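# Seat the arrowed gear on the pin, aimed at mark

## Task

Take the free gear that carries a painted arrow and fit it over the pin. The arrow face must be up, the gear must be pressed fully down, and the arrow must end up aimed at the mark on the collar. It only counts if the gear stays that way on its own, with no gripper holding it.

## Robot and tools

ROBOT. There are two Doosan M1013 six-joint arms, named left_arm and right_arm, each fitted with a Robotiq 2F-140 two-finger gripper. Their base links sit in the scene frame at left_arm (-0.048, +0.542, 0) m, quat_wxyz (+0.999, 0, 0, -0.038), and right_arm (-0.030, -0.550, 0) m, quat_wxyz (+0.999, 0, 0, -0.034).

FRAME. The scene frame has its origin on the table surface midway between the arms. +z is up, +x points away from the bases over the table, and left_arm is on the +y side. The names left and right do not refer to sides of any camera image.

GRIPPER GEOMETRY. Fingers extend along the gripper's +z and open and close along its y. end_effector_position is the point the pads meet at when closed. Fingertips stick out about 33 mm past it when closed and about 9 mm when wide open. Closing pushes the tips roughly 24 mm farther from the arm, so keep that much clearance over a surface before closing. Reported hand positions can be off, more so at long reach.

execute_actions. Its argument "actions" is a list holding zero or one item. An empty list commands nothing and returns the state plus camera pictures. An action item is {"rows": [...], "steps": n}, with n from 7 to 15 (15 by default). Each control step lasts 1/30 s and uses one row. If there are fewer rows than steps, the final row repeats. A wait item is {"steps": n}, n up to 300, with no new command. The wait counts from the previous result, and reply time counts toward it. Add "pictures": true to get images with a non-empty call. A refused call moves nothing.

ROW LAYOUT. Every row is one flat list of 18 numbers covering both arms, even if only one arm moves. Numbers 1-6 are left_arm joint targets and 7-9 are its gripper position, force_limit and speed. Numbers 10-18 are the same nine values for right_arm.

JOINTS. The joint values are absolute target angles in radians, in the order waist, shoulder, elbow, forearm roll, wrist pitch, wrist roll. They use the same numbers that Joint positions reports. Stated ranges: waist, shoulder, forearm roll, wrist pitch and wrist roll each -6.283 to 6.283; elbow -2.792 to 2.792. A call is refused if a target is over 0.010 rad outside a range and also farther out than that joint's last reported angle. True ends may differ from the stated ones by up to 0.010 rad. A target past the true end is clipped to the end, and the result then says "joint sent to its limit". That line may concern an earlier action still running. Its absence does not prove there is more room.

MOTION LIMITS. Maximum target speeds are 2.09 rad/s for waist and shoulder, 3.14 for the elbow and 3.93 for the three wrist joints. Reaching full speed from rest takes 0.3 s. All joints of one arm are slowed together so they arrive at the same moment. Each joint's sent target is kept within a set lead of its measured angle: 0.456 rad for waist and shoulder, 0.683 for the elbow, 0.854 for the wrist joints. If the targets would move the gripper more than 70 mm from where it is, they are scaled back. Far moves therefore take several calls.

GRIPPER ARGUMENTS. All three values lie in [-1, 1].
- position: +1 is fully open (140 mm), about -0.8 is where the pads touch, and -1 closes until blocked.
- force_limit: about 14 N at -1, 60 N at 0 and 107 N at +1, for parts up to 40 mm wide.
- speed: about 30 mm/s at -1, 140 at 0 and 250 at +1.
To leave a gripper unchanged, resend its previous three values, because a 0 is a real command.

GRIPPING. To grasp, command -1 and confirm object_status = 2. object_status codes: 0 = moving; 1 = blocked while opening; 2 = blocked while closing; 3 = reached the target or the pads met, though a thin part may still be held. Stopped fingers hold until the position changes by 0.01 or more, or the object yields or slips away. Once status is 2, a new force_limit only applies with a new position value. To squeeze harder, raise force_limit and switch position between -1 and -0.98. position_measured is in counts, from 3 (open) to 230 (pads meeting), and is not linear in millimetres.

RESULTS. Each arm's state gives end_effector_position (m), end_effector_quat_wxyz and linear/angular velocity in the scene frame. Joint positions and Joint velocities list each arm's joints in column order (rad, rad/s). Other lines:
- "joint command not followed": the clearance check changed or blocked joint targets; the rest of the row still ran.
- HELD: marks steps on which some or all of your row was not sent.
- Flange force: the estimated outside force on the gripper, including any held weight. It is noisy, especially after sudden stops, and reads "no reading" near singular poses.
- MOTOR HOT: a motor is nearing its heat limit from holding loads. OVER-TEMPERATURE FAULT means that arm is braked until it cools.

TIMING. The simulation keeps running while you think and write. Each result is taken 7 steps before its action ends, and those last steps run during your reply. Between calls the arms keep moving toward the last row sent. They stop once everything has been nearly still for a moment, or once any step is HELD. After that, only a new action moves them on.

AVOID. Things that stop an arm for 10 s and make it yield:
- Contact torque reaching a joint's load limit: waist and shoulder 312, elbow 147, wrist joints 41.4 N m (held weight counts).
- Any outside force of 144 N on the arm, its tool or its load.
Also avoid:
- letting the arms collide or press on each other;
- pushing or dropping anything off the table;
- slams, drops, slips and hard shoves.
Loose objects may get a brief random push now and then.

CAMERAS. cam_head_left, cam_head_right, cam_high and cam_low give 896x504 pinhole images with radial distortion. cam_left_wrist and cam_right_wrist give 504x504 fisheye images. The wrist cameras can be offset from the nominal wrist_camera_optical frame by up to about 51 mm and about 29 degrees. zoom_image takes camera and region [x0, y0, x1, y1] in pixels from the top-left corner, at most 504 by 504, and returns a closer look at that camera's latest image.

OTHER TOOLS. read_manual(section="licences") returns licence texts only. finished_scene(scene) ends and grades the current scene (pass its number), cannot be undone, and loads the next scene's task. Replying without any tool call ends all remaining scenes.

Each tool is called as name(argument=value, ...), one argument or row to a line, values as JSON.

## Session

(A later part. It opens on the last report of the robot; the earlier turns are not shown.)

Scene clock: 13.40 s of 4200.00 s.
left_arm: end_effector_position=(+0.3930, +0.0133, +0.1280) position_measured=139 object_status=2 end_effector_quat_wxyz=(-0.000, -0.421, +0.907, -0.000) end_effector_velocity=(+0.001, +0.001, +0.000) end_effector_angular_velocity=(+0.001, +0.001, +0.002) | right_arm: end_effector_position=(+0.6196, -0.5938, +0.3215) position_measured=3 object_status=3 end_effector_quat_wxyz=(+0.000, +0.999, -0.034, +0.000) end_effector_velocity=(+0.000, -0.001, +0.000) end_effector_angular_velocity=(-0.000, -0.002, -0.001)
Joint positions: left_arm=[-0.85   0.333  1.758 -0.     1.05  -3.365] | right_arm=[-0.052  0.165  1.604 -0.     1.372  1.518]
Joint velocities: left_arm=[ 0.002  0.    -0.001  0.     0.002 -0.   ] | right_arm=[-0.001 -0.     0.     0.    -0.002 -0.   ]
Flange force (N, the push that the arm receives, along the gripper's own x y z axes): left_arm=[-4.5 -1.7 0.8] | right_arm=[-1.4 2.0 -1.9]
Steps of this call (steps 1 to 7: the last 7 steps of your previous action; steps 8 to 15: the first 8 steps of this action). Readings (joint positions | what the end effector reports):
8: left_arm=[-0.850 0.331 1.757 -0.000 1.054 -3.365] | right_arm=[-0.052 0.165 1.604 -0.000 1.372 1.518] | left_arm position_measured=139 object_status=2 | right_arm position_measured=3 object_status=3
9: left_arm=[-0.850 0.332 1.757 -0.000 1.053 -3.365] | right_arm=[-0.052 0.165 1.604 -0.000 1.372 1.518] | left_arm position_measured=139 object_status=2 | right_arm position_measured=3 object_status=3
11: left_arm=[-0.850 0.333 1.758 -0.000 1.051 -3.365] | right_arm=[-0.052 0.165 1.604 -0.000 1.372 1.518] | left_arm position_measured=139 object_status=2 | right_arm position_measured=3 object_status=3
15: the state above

Pushed toward −x; back off q1.

execute_actions(
  actions=[
    {"rows":[[-0.849,0.3328,1.7585,0,1.0503,-3.365,-1,-0.4,-0.6,-0.052,0.165,1.604,0,1.372,1.518,1,0,0],[-0.849,0.3328,1.7585,0,1.0503,-3.365,-1,-0.4,-0.6,-0.052,0.165,1.604,0,1.372,1.518,1,0,0],[-0.849,0.3336,1.7594,0,1.0486,-3.365,-1,-0.4,-0.6,-0.052,0.165,1.604,0,1.372,1.518,1,0,0],[-0.849,0.3344,1.7603,0,1.0469,-3.365,-1,-0.4,-0.6,-0.052,0.165,1.604,0,1.372,1.518,1,0,0]]},
  ],
)

Scene clock: 14.43 s of 4200.00 s.
left_arm: end_effector_position=(+0.3936, +0.0138, +0.1261) position_measured=139 object_status=2 end_effector_quat_wxyz=(+0.000, -0.421, +0.907, +0.000) end_effector_velocity=(+0.002, +0.002, -0.000) end_effector_angular_velocity=(+0.000, -0.002, +0.001) | right_arm: end_effector_position=(+0.6196, -0.5938, +0.3215) position_measured=3 object_status=3 end_effector_quat_wxyz=(+0.000, +0.999, -0.034, +0.000) end_effector_velocity=(-0.000, -0.001, +0.000) end_effector_angular_velocity=(-0.000, -0.000, -0.002)
Joint positions: left_arm=[-0.849  0.334  1.76   0.     1.047 -3.365] | right_arm=[-0.052  0.165  1.604 -0.     1.372  1.518]
Joint velocities: left_arm=[ 0.003 -0.001  0.002  0.002 -0.002  0.   ] | right_arm=[-0.002 -0.    -0.    -0.     0.     0.   ]
Flange force (N, the push that the arm receives, along the gripper's own x y z axes): left_arm=[-22.2 6.2 -23.7] | right_arm=[-3.2 2.2 -2.5]
Steps of this call (steps 1 to 7: the last 7 steps of your previous action; steps 8 to 15: the robot went on to your last target; steps 16 to 23: nothing new was sent; steps 24 to 31: the first 8 steps of this action). Readings (joint positions | what the end effector reports):
24: left_arm=[-0.850 0.333 1.759 0.000 1.050 -3.365] | right_arm=[-0.052 0.165 1.604 -0.000 1.372 1.518] | left_arm position_measured=139 object_status=2 | right_arm position_measured=3 object_status=3
25: left_arm=[-0.850 0.333 1.759 0.000 1.050 -3.365] | right_arm=[-0.052 0.165 1.604 -0.000 1.372 1.518] | left_arm position_measured=139 object_status=2 | right_arm position_measured=3 object_status=3
27: left_arm=[-0.850 0.333 1.759 0.000 1.049 -3.365] | right_arm=[-0.052 0.165 1.604 -0.000 1.372 1.518] | left_arm position_measured=139 object_status=2 | right_arm position_measured=3 object_status=3
31: the state above

execute_actions(
  actions=[
    {"rows":[[-0.8471,0.3325,1.7609,0,1.0482,-3.365,-1,-0.4,-0.6,-0.052,0.165,1.604,0,1.372,1.518,1,0,0],[-0.8471,0.3325,1.7609,0,1.0482,-3.365,-1,-0.4,-0.6,-0.052,0.165,1.604,0,1.372,1.518,1,0,0],[-0.8471,0.3325,1.7609,0,1.0482,-3.365,-1,-0.4,-0.6,-0.052,0.165,1.604,0,1.372,1.518,1,0,0],[-0.8471,0.3333,1.7618,0,1.0465,-3.365,-1,-0.4,-0.6,-0.052,0.165,1.604,0,1.372,1.518,1,0,0]]},
  ],
  pictures=true,
)

zoom_image(
  camera="cam_left_wrist",
  region=[140, 80, 400, 340],
)

Scene clock: 15.07 s of 4200.00 s.
left_arm: end_effector_position=(+0.3939, +0.0150, +0.1261) position_measured=139 object_status=2 end_effector_quat_wxyz=(-0.000, -0.422, +0.907, -0.000) end_effector_velocity=(+0.001, +0.001, -0.001) end_effector_angular_velocity=(+0.003, -0.005, -0.004) | right_arm: end_effector_position=(+0.6196, -0.5938, +0.3215) position_measured=3 object_status=3 end_effector_quat_wxyz=(+0.000, +0.999, -0.034, +0.000) end_effector_velocity=(+0.000, -0.000, +0.000) end_effector_angular_velocity=(-0.001, -0.001, -0.000)
Joint positions: left_arm=[-0.847  0.333  1.762 -0.001  1.047 -3.365] | right_arm=[-0.052  0.165  1.604 -0.     1.372  1.518]
Joint velocities: left_arm=[-0.001  0.     0.001  0.007 -0.001  0.   ] | right_arm=[-0.    -0.    -0.    -0.    -0.001 -0.   ]
Flange force (N, the push that the arm receives, along the gripper's own x y z axes): left_arm=[15.2 -17.1 -0.2] | right_arm=[-1.0 3.8 -2.4]
Steps of this call (steps 1 to 7: the last 7 steps of your previous action; steps 8 to 11: the robot went on to your last target; steps 12 to 19: the first 8 steps of this action). Readings (joint positions | what the end effector reports):
12: left_arm=[-0.849 0.334 1.760 0.000 1.047 -3.365] | right_arm=[-0.052 0.165 1.604 -0.000 1.372 1.518] | left_arm position_measured=139 object_status=2 | right_arm position_measured=3 object_status=3
13: left_arm=[-0.848 0.334 1.761 -0.000 1.047 -3.365] | right_arm=[-0.052 0.165 1.604 -0.000 1.372 1.518] | left_arm position_measured=139 object_status=2 | right_arm position_measured=3 object_status=3
15: left_arm=[-0.847 0.333 1.761 -0.001 1.047 -3.365] | right_arm=[-0.052 0.165 1.604 -0.000 1.372 1.518] | left_arm position_measured=139 object_status=2 | right_arm position_measured=3 object_status=3
19: the state above

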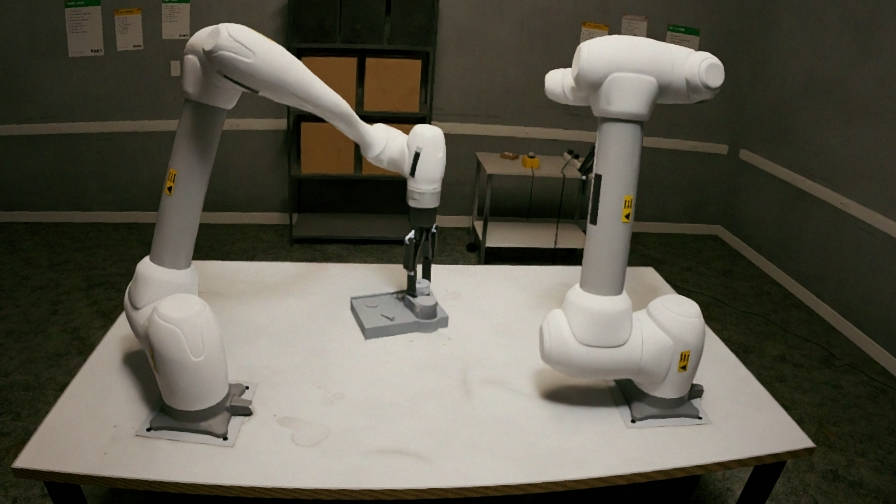

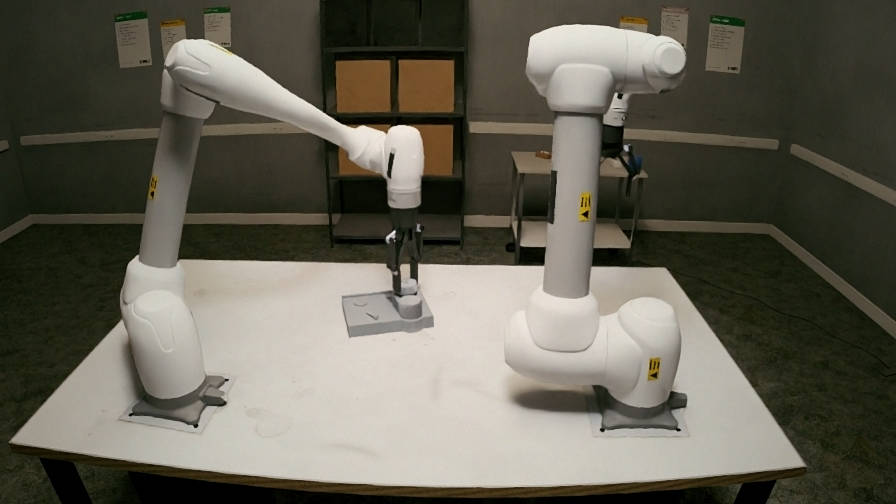

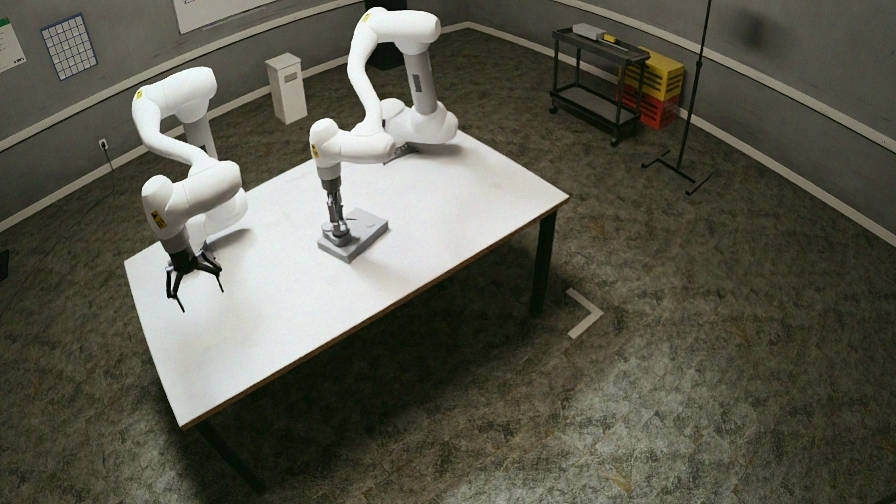

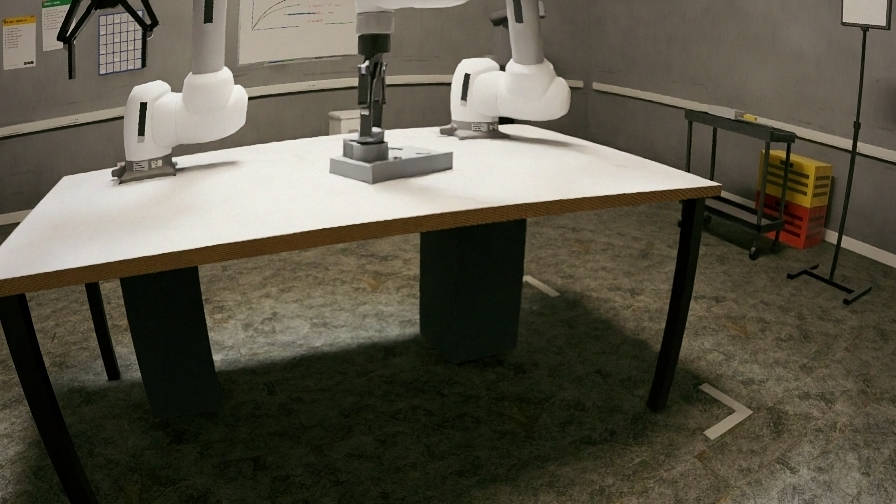

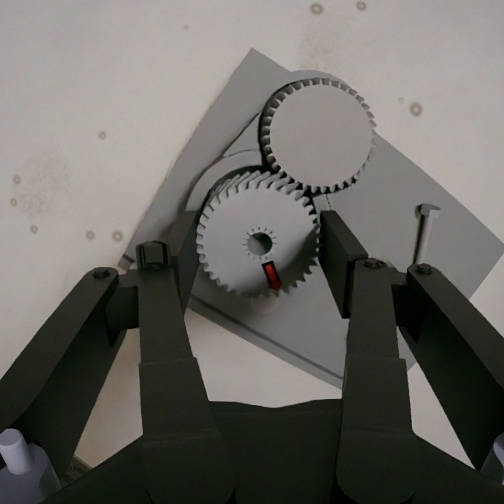

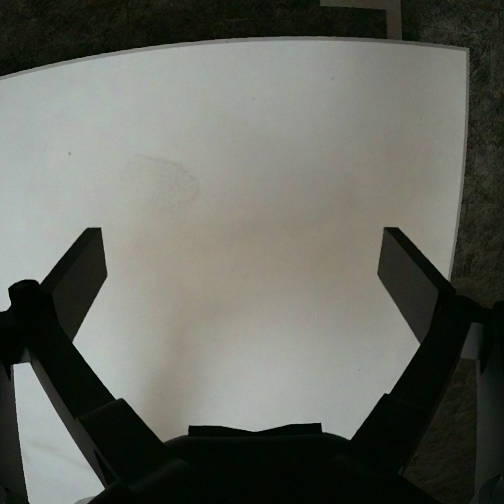

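Region (140, 80, 400, 340) of cam_left_wrist's 504x504 image, scaled by 1.938, with more detail than that image has.

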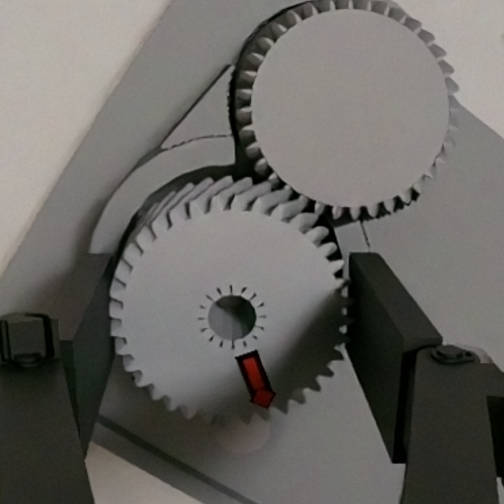

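execute_actions(
  actions=[
    {"rows":[[-0.8474,0.334,1.7608,0,1.0468,-3.365,-1,-0.4,-0.6,-0.052,0.165,1.604,0,1.372,1.518,1,0,0],[-0.8474,0.334,1.7608,0,1.0468,-3.365,-1,-0.4,-0.6,-0.052,0.165,1.604,0,1.372,1.518,1,0,0],[-0.8474,0.3348,1.7617,0,1.0451,-3.365,-1,-0.4,-0.6,-0.052,0.165,1.604,0,1.372,1.518,1,0,0],[-0.8474,0.3356,1.7626,0,1.0434,-3.365,-1,-0.4,-0.6,-0.052,0.165,1.604,0,1.372,1.518,1,0,0]]},
  ],
)

Scene clock: 15.57 s of 4200.00 s.
left_arm: end_effector_position=(+0.3945, +0.0148, +0.1244) position_measured=139 object_status=2 end_effector_quat_wxyz=(+0.000, -0.422, +0.907, -0.000) end_effector_velocity=(+0.001, +0.000, -0.002) end_effector_angular_velocity=(-0.001, -0.000, +0.002) | right_arm: end_effector_position=(+0.6196, -0.5938, +0.3215) position_measured=3 object_status=3 end_effector_quat_wxyz=(+0.000, +0.999, -0.034, +0.000) end_effector_velocity=(+0.000, -0.000, +0.000) end_effector_angular_velocity=(-0.000, -0.001, -0.000)
Joint positions: left_arm=[-0.847  0.335  1.762  0.     1.044 -3.365] | right_arm=[-0.052  0.165  1.604 -0.     1.372  1.518]
Joint velocities: left_arm=[ 0.002  0.002  0.002 -0.001 -0.005  0.   ] | right_arm=[-0.    -0.    -0.     0.    -0.001 -0.   ]
Flange force (N, the push that the arm receives, along the gripper's own x y z axes): left_arm=[2.6 7.4 -56.9] | right_arm=[-1.9 2.6 -2.0]
Steps of this call (steps 1 to 7: the last 7 steps of your previous action; steps 8 to 15: the first 8 steps of this action). Readings (joint positions | what the end effector reports):
8: left_arm=[-0.847 0.333 1.762 -0.000 1.046 -3.365] | right_arm=[-0.052 0.165 1.604 -0.000 1.372 1.518] | left_arm position_measured=139 object_status=2 | right_arm position_measured=3 object_status=3
9: left_arm=[-0.847 0.334 1.762 -0.000 1.046 -3.365] | right_arm=[-0.052 0.165 1.604 -0.000 1.372 1.518] | left_arm position_measured=139 object_status=2 | right_arm position_measured=3 object_status=3
11: left_arm=[-0.847 0.334 1.761 0.000 1.046 -3.365] | right_arm=[-0.052 0.165 1.604 -0.000 1.372 1.518] | left_arm position_measured=139 object_status=2 | right_arm position_measured=3 object_status=3
15: the state above

execute_actions(
  actions=[
    {"rows":[[-0.8474,0.3344,1.7615,0,1.0457,-3.365,-1,-0.4,-0.6,-0.052,0.165,1.604,0,1.372,1.518,1,0,0]]},
  ],
  pictures=true,
)

zoom_image(
  camera="cam_left_wrist",
  region=[190, 130, 360, 300],
)

zoom_image(
  camera="cam_low",
  region=[320, 90, 420, 190],
)

Scene clock: 16.10 s of 4200.00 s.
left_arm: end_effector_position=(+0.3942, +0.0149, +0.1251) position_measured=139 object_status=2 end_effector_quat_wxyz=(-0.000, -0.422, +0.907, +0.000) end_effector_velocity=(+0.000, +0.001, +0.000) end_effector_angular_velocity=(+0.001, +0.003, +0.002) | right_arm: end_effector_position=(+0.6196, -0.5938, +0.3215) position_measured=3 object_status=3 end_effector_quat_wxyz=(+0.000, +0.999, -0.034, +0.000) end_effector_velocity=(+0.001, -0.001, +0.001) end_effector_angular_velocity=(-0.000, -0.001, -0.001)
Joint positions: left_arm=[-0.847  0.335  1.762  0.     1.045 -3.365] | right_arm=[-0.052  0.165  1.604 -0.     1.372  1.518]
Joint velocities: left_arm=[ 0.001  0.001 -0.001 -0.001  0.003 -0.   ] | right_arm=[-0.001  0.001 -0.002 -0.     0.     0.   ]
Flange force (N, the push that the arm receives, along the gripper's own x y z axes): left_arm=[2.4 -22.1 19.9] | right_arm=[1.5 2.2 -2.6]
Steps of this call (steps 1 to 7: the last 7 steps of your previous action; step 8: the robot went on to your last target; steps 9 to 16: the first 8 steps of this action). Readings (joint positions | what the end effector reports):
9: left_arm=[-0.847 0.336 1.763 0.000 1.043 -3.365] | right_arm=[-0.052 0.165 1.604 -0.000 1.372 1.518] | left_arm position_measured=139 object_status=2 | right_arm position_measured=3 object_status=3
10: left_arm=[-0.847 0.335 1.763 0.000 1.044 -3.365] | right_arm=[-0.052 0.165 1.604 -0.000 1.372 1.518] | left_arm position_measured=139 object_status=2 | right_arm position_measured=3 object_status=3
12: left_arm=[-0.847 0.335 1.762 0.000 1.045 -3.365] | right_arm=[-0.052 0.165 1.604 -0.000 1.372 1.518] | left_arm position_measured=139 object_status=2 | right_arm position_measured=3 object_status=3
16: the state above

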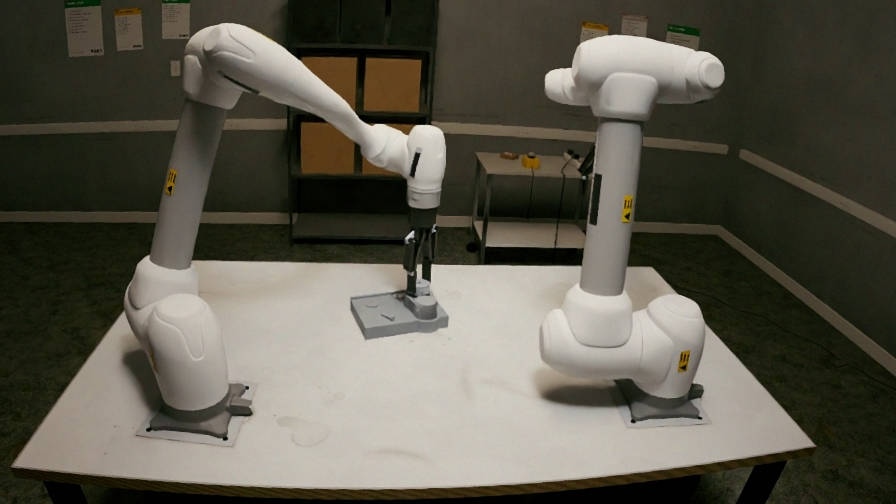

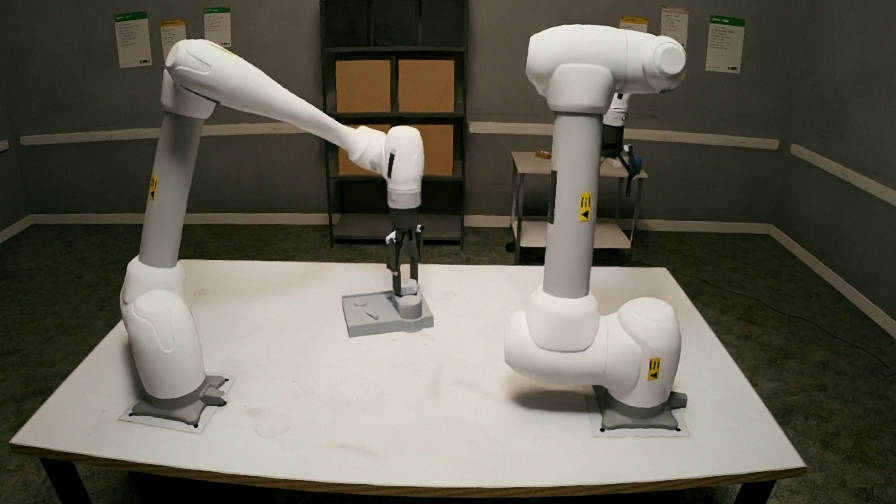

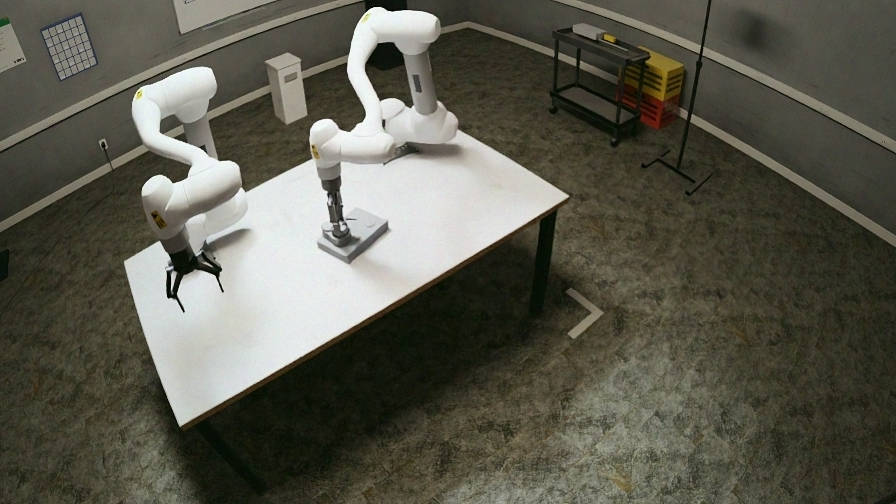

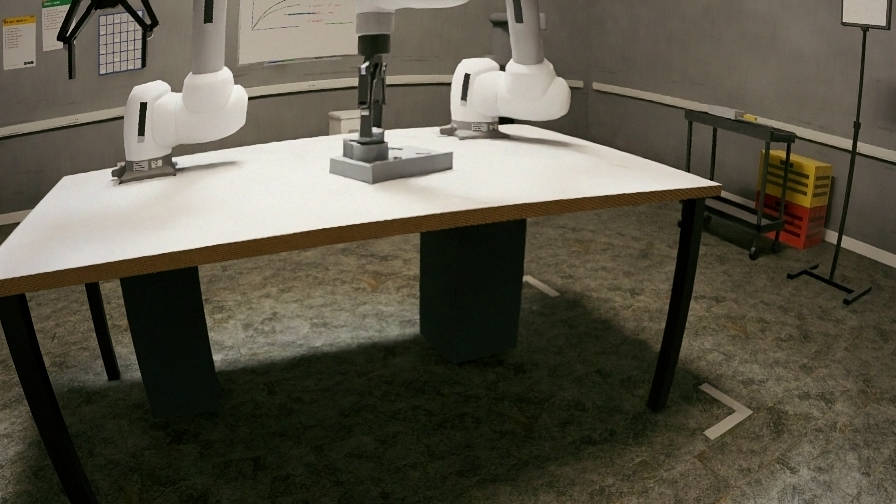

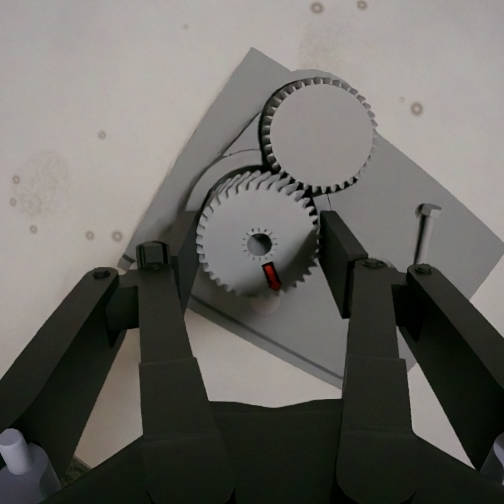

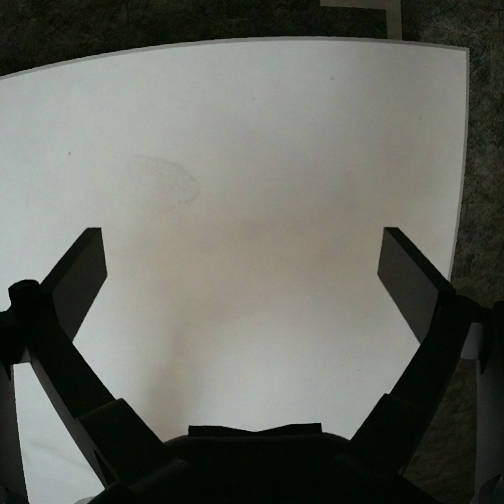

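Region (190, 130, 360, 300) of cam_left_wrist's 504x504 image, scaled by 2.965, with more detail than that image has.

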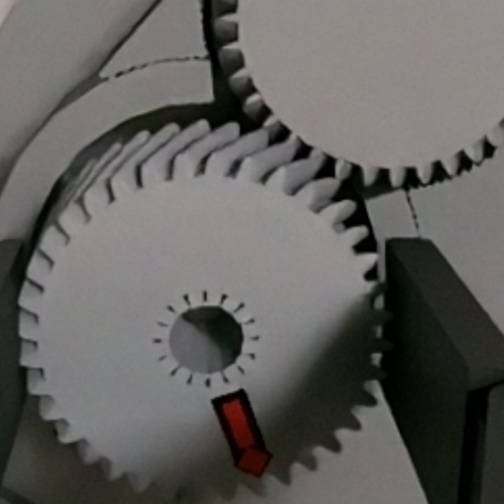

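Region (320, 90, 420, 190) of cam_low's 896x504 image, scaled by 5.040, with more detail than that image has.

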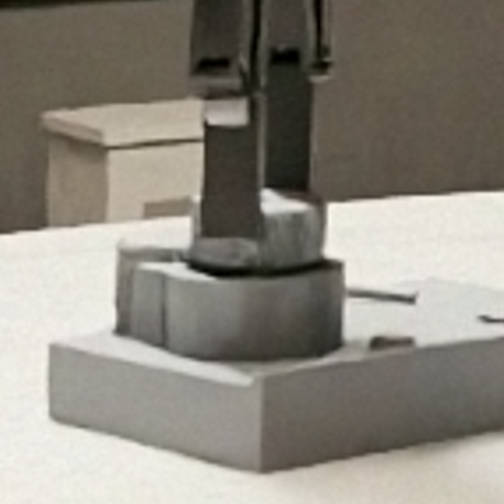

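execute_actions(
  actions=[
    {"rows":[[-0.8488,0.3352,1.7603,0,1.0461,-3.365,-1,-0.4,-0.6,-0.052,0.165,1.604,0,1.372,1.518,1,0,0]]},
  ],
  pictures=true,
)

zoom_image(
  camera="cam_left_wrist",
  region=[240, 140, 340, 240],
)

Scene clock: 16.63 s of 4200.00 s.
left_arm: end_effector_position=(+0.3938, +0.0138, +0.1255) position_measured=139 object_status=2 end_effector_quat_wxyz=(-0.000, -0.421, +0.907, +0.000) end_effector_velocity=(+0.000, -0.000, +0.000) end_effector_angular_velocity=(+0.001, -0.002, -0.001) | right_arm: end_effector_position=(+0.6196, -0.5938, +0.3215) position_measured=3 object_status=3 end_effector_quat_wxyz=(+0.000, +0.999, -0.034, +0.000) end_effector_velocity=(-0.000, +0.001, -0.000) end_effector_angular_velocity=(+0.000, +0.001, +0.001)
Joint positions: left_arm=[-0.849  0.335  1.76  -0.     1.046 -3.365] | right_arm=[-0.052  0.165  1.604 -0.     1.372  1.518]
Joint velocities: left_arm=[-0.001  0.    -0.001  0.003  0.    -0.001] | right_arm=[ 0.001  0.     0.     0.     0.    -0.   ]
Flange force (N, the push that the arm receives, along the gripper's own x y z axes): left_arm=[-18.0 0.5 -9.2] | right_arm=[0.0 1.0 -2.7]
Steps of this call (steps 1 to 7: the last 7 steps of your previous action; step 8: the robot went on to your last target; steps 9 to 16: the first 8 steps of this action). Readings (joint positions | what the end effector reports):
9: left_arm=[-0.847 0.334 1.761 -0.000 1.046 -3.365] | right_arm=[-0.052 0.165 1.604 -0.000 1.372 1.518] | left_arm position_measured=139 object_status=2 | right_arm position_measured=3 object_status=3
10: left_arm=[-0.848 0.335 1.761 -0.000 1.046 -3.365] | right_arm=[-0.052 0.165 1.604 0.000 1.372 1.518] | left_arm position_measured=139 object_status=2 | right_arm position_measured=3 object_status=3
12: left_arm=[-0.849 0.335 1.760 -0.000 1.046 -3.365] | right_arm=[-0.052 0.165 1.604 -0.000 1.372 1.518] | left_arm position_measured=139 object_status=2 | right_arm position_measured=3 object_status=3
16: the state above

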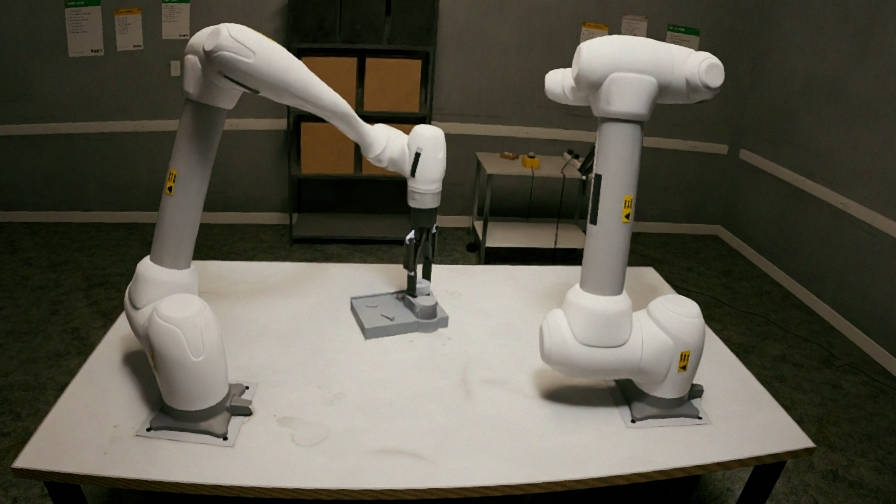

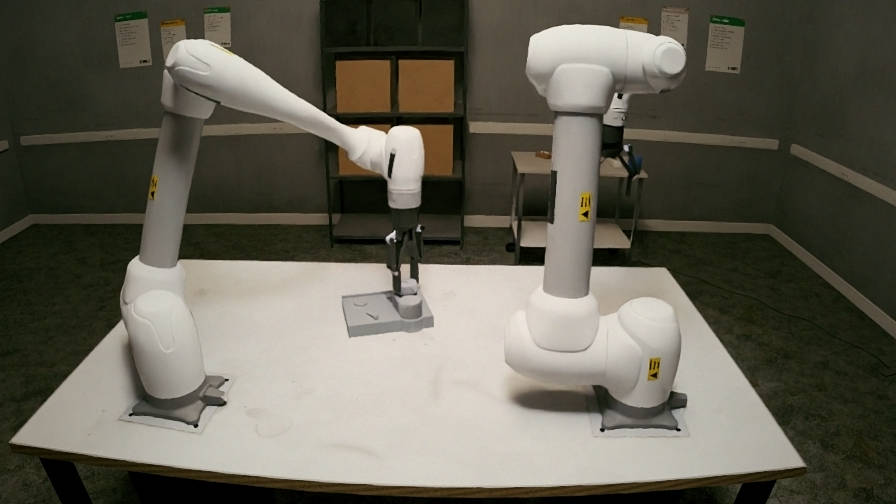

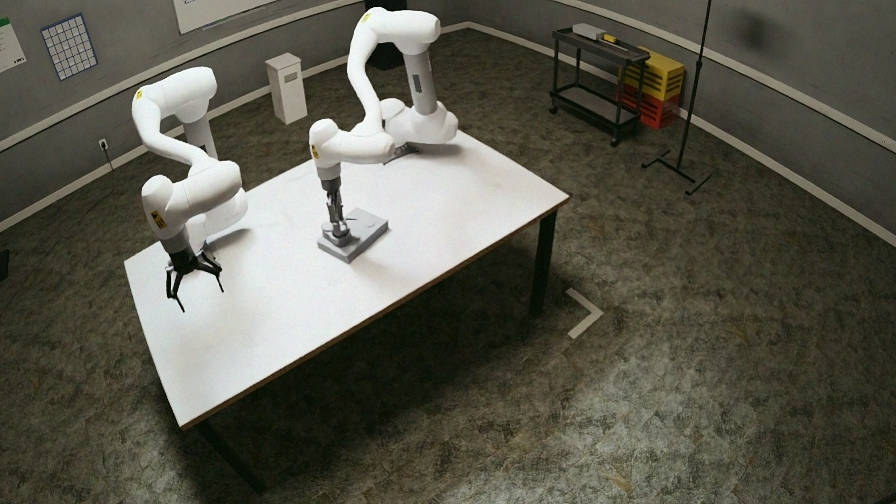

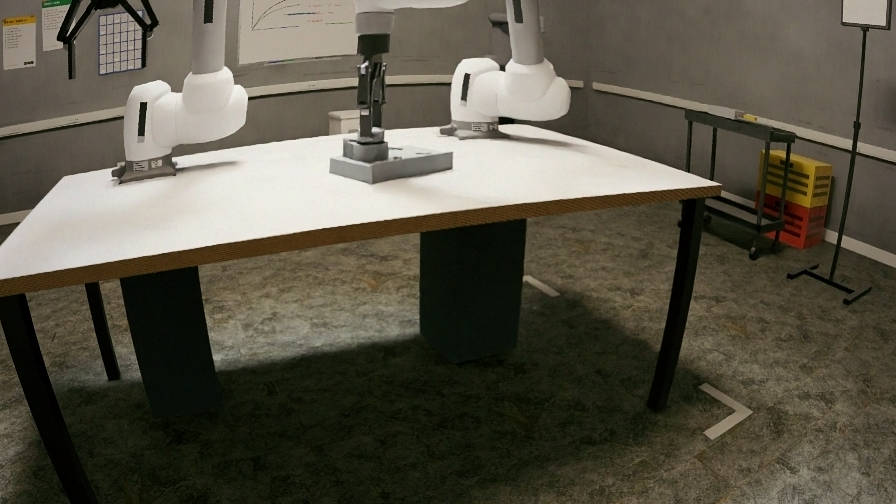

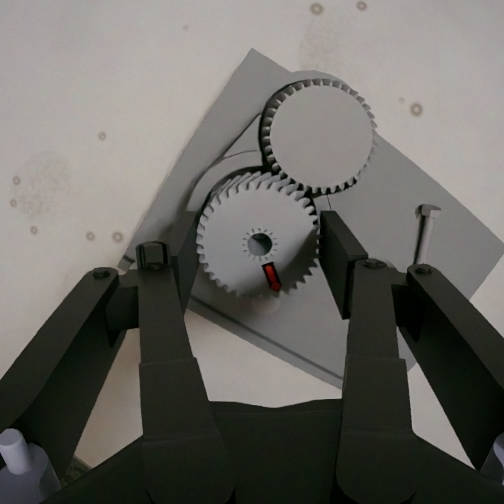

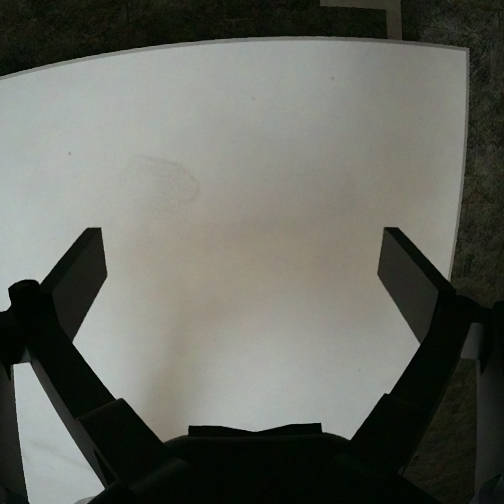

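Region (240, 140, 340, 240) of cam_left_wrist's 504x504 image, scaled by 5.040, with more detail than that image has.

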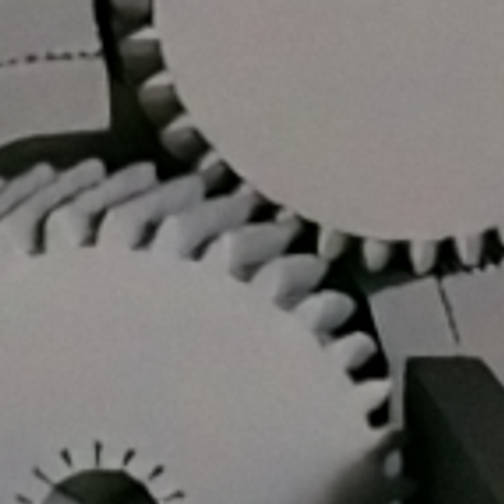

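execute_actions(
  actions=[
    {"rows":[[-0.8488,0.3344,1.7594,0,1.0478,-3.365,-1,-0.4,-0.6,-0.052,0.165,1.604,0,1.372,1.518,1,0,0],[-0.8488,0.3344,1.7594,0,1.0478,-3.34,-1,-0.4,-0.6,-0.052,0.165,1.604,0,1.372,1.518,1,0,0],[-0.8488,0.3344,1.7594,0,1.0478,-3.295,-1,-0.4,-0.6,-0.052,0.165,1.604,0,1.372,1.518,1,0,0]],"steps":10},
  ],
)

execute_actions(
  actions=[
    {"rows":[[-0.8488,0.3352,1.7603,0,1.0461,-3.288,-1,-0.4,-0.6,-0.052,0.165,1.604,0,1.372,1.518,1,0,0],[-0.8488,0.336,1.7612,0,1.0444,-3.278,-1,-0.4,-0.6,-0.052,0.165,1.604,0,1.372,1.518,1,0,0]]},
  ],
  pictures=true,
)

zoom_image(
  camera="cam_left_wrist",
  region=[240, 140, 340, 240],
)

Scene clock: 17.67 s of 4200.00 s.
left_arm: end_effector_position=(+0.3938, +0.0136, +0.1259) position_measured=139 object_status=2 end_effector_quat_wxyz=(+0.000, -0.418, +0.908, -0.000) end_effector_velocity=(-0.001, -0.002, +0.007) end_effector_angular_velocity=(-0.003, -0.002, -0.404) | right_arm: end_effector_position=(+0.6196, -0.5938, +0.3215) position_measured=3 object_status=3 end_effector_quat_wxyz=(+0.000, +0.999, -0.034, +0.000) end_effector_velocity=(-0.000, -0.001, +0.000) end_effector_angular_velocity=(-0.000, -0.000, -0.002)
Joint positions: left_arm=[-0.849  0.335  1.76   0.     1.047 -3.358] | right_arm=[-0.052  0.165  1.604 -0.     1.372  1.518]
Joint velocities: left_arm=[-0.002 -0.006 -0.005 -0.     0.008  0.402] | right_arm=[-0.002 -0.001  0.    -0.     0.     0.   ]
Flange force (N, the push that the arm receives, along the gripper's own x y z axes): left_arm=[-12.8 5.0 1.9] | right_arm=[-0.9 0.4 -2.5]
Steps of this call (steps 1 to 7: the last 7 steps of your previous action; steps 8 to 15: the robot went on to your last target; steps 16 to 28: nothing new was sent; steps 29 to 31: the first 3 steps of this action). Readings (joint positions | what the end effector reports):
29: left_arm=[-0.849 0.335 1.760 0.000 1.046 -3.365] | right_arm=[-0.052 0.165 1.604 -0.000 1.372 1.518] | left_arm position_measured=139 object_status=2 | right_arm position_measured=3 object_status=3
30: left_arm=[-0.849 0.335 1.760 0.000 1.046 -3.365] | right_arm=[-0.052 0.165 1.604 -0.000 1.372 1.518] | left_arm position_measured=139 object_status=2 | right_arm position_measured=3 object_status=3
31: the state above

Scene clock: 18.17 s of 4200.00 s.
left_arm: end_effector_position=(+0.3937, +0.0136, +0.1245) position_measured=139 object_status=2 end_effector_quat_wxyz=(+0.000, -0.381, +0.925, -0.000) end_effector_velocity=(-0.000, +0.000, -0.000) end_effector_angular_velocity=(+0.001, +0.000, -0.001) | right_arm: end_effector_position=(+0.6196, -0.5938, +0.3215) position_measured=3 object_status=3 end_effector_quat_wxyz=(+0.000, +0.999, -0.034, +0.000) end_effector_velocity=(+0.000, -0.000, +0.001) end_effector_angular_velocity=(+0.000, -0.000, -0.001)
Joint positions: left_arm=[-0.849  0.336  1.761  0.     1.044 -3.278] | right_arm=[-0.052  0.165  1.604  0.     1.372  1.518]
Joint velocities: left_arm=[-0.     0.     0.     0.001  0.001  0.001] | right_arm=[-0.001 -0.    -0.001  0.     0.001 -0.   ]
Flange force (N, the push that the arm receives, along the gripper's own x y z axes): left_arm=[-3.8 2.7 4.7] | right_arm=[-1.6 0.3 -2.4]
Steps of this call (steps 1 to 7: the last 7 steps of your previous action; steps 8 to 15: the first 8 steps of this action). Readings (joint positions | what the end effector reports):
8: left_arm=[-0.849 0.334 1.759 0.000 1.048 -3.295] | right_arm=[-0.052 0.165 1.604 -0.000 1.372 1.518] | left_arm position_measured=139 object_status=2 | right_arm position_measured=3 object_status=3
9: left_arm=[-0.849 0.335 1.759 0.000 1.048 -3.291] | right_arm=[-0.052 0.165 1.604 -0.000 1.372 1.518] | left_arm position_measured=139 object_status=2 | right_arm position_measured=3 object_status=3
11: left_arm=[-0.849 0.336 1.761 0.000 1.045 -3.280] | right_arm=[-0.052 0.165 1.604 0.000 1.372 1.518] | left_arm position_measured=139 object_status=2 | right_arm position_measured=3 object_status=3
15: the state above

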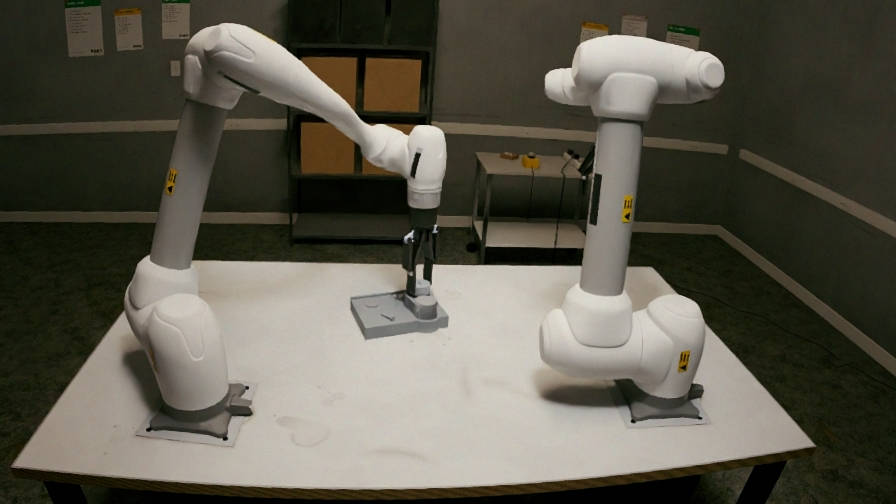

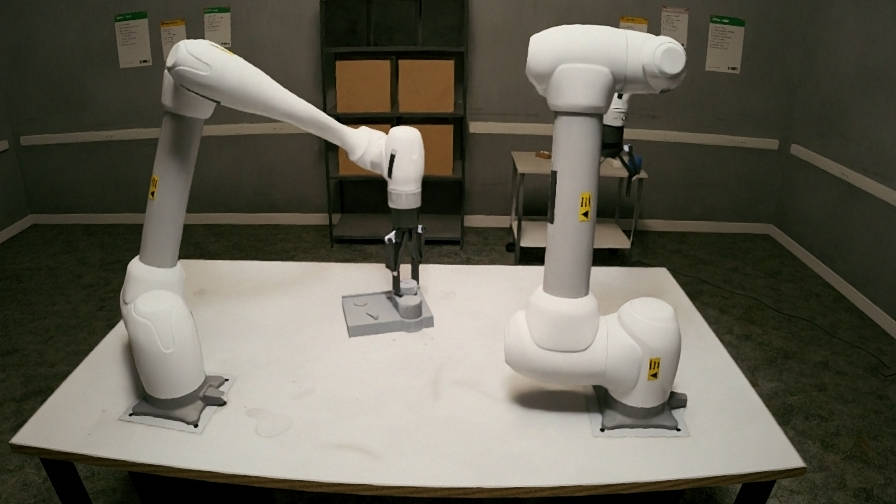

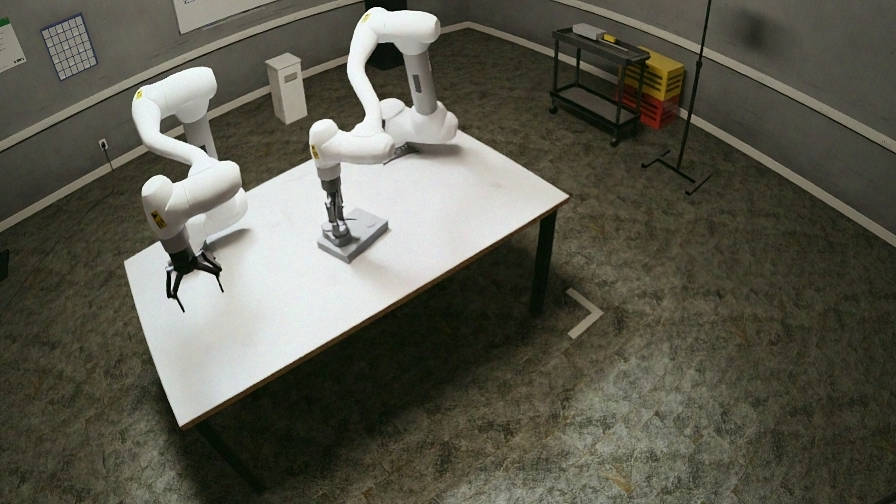

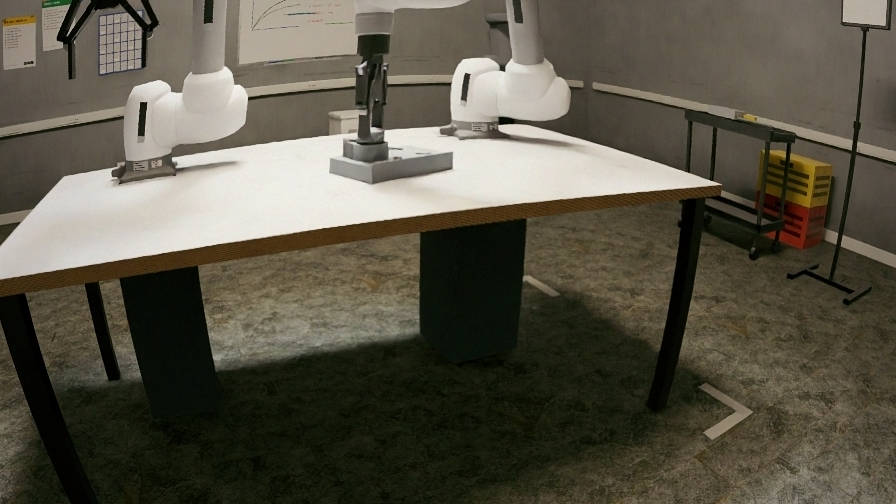

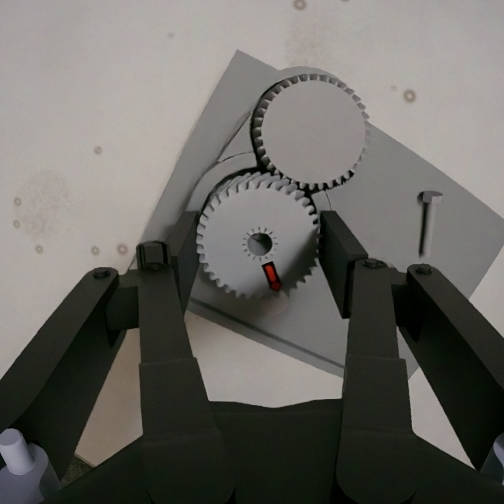

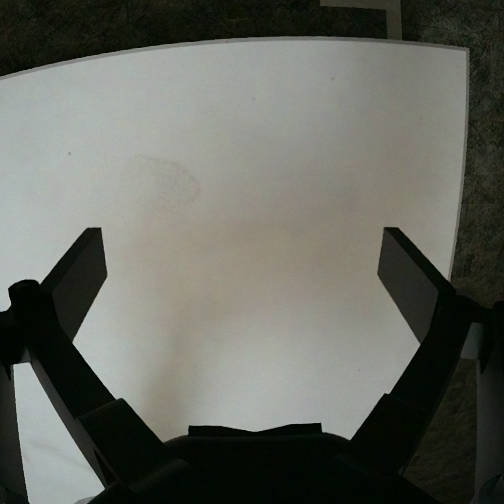

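Region (240, 140, 340, 240) of cam_left_wrist's 504x504 image, scaled by 5.040, with more detail than that image has.

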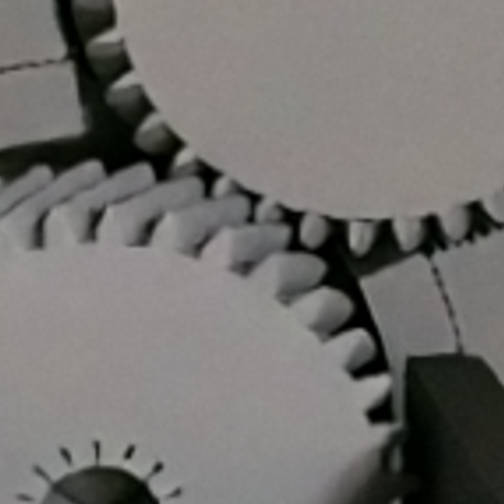

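Meshing. Down 5 mm with twist.

execute_actions(
  actions=[
    {"rows":[[-0.8488,0.3368,1.7621,0,1.0427,-3.268,-1,-0.4,-0.6,-0.052,0.165,1.604,0,1.372,1.518,1,0,0],[-0.8488,0.3376,1.763,0,1.041,-3.256,-1,-0.4,-0.6,-0.052,0.165,1.604,0,1.372,1.518,1,0,0],[-0.8488,0.3384,1.7639,0,1.0393,-3.243,-1,-0.4,-0.6,-0.052,0.165,1.604,0,1.372,1.518,1,0,0],[-0.8488,0.3393,1.7648,0,1.0375,-3.23,-1,-0.4,-0.6,-0.052,0.165,1.604,0,1.372,1.518,1,0,0],[-0.8488,0.3401,1.7657,0,1.0358,-3.218,-1,-0.4,-0.6,-0.052,0.165,1.604,0,1.372,1.518,1,0,0]]},
  ],
)

Scene clock: 18.80 s of 4200.00 s.
left_arm: end_effector_position=(+0.3937, +0.0137, +0.1195) position_measured=139 object_status=2 end_effector_quat_wxyz=(+0.000, -0.354, +0.935, +0.000) end_effector_velocity=(-0.000, -0.001, -0.000) end_effector_angular_velocity=(-0.001, -0.001, -0.028) | right_arm: end_effector_position=(+0.6196, -0.5938, +0.3215) position_measured=3 object_status=3 end_effector_quat_wxyz=(+0.000, +0.999, -0.034, +0.000) end_effector_velocity=(-0.000, -0.001, -0.001) end_effector_angular_velocity=(+0.000, -0.001, -0.002)
Joint positions: left_arm=[-0.849  0.34   1.766  0.     1.036 -3.219] | right_arm=[-0.052  0.165  1.604 -0.     1.372  1.518]
Joint velocities: left_arm=[-0.001  0.     0.    -0.    -0.002  0.027] | right_arm=[-0.002 -0.     0.001  0.    -0.002 -0.   ]
Flange force (N, the push that the arm receives, along the gripper's own x y z axes): left_arm=[0.8 2.2 -3.4] | right_arm=[-1.2 0.6 -2.0]
Steps of this call (steps 1 to 7: the last 7 steps of your previous action; steps 8 to 11: the robot went on to your last target; steps 12 to 19: the first 8 steps of this action). Readings (joint positions | what the end effector reports):
12: left_arm=[-0.849 0.336 1.761 0.000 1.044 -3.278] | right_arm=[-0.052 0.165 1.604 -0.000 1.372 1.518] | left_arm position_measured=139 object_status=2 | right_arm position_measured=3 object_status=3
13: left_arm=[-0.849 0.336 1.762 0.000 1.044 -3.273] | right_arm=[-0.052 0.165 1.604 -0.000 1.372 1.518] | left_arm position_measured=139 object_status=2 | right_arm position_measured=3 object_status=3
15: left_arm=[-0.849 0.338 1.763 0.000 1.041 -3.254] | right_arm=[-0.052 0.165 1.604 -0.000 1.372 1.518] | left_arm position_measured=139 object_status=2 | right_arm position_measured=3 object_status=3
19: the state above


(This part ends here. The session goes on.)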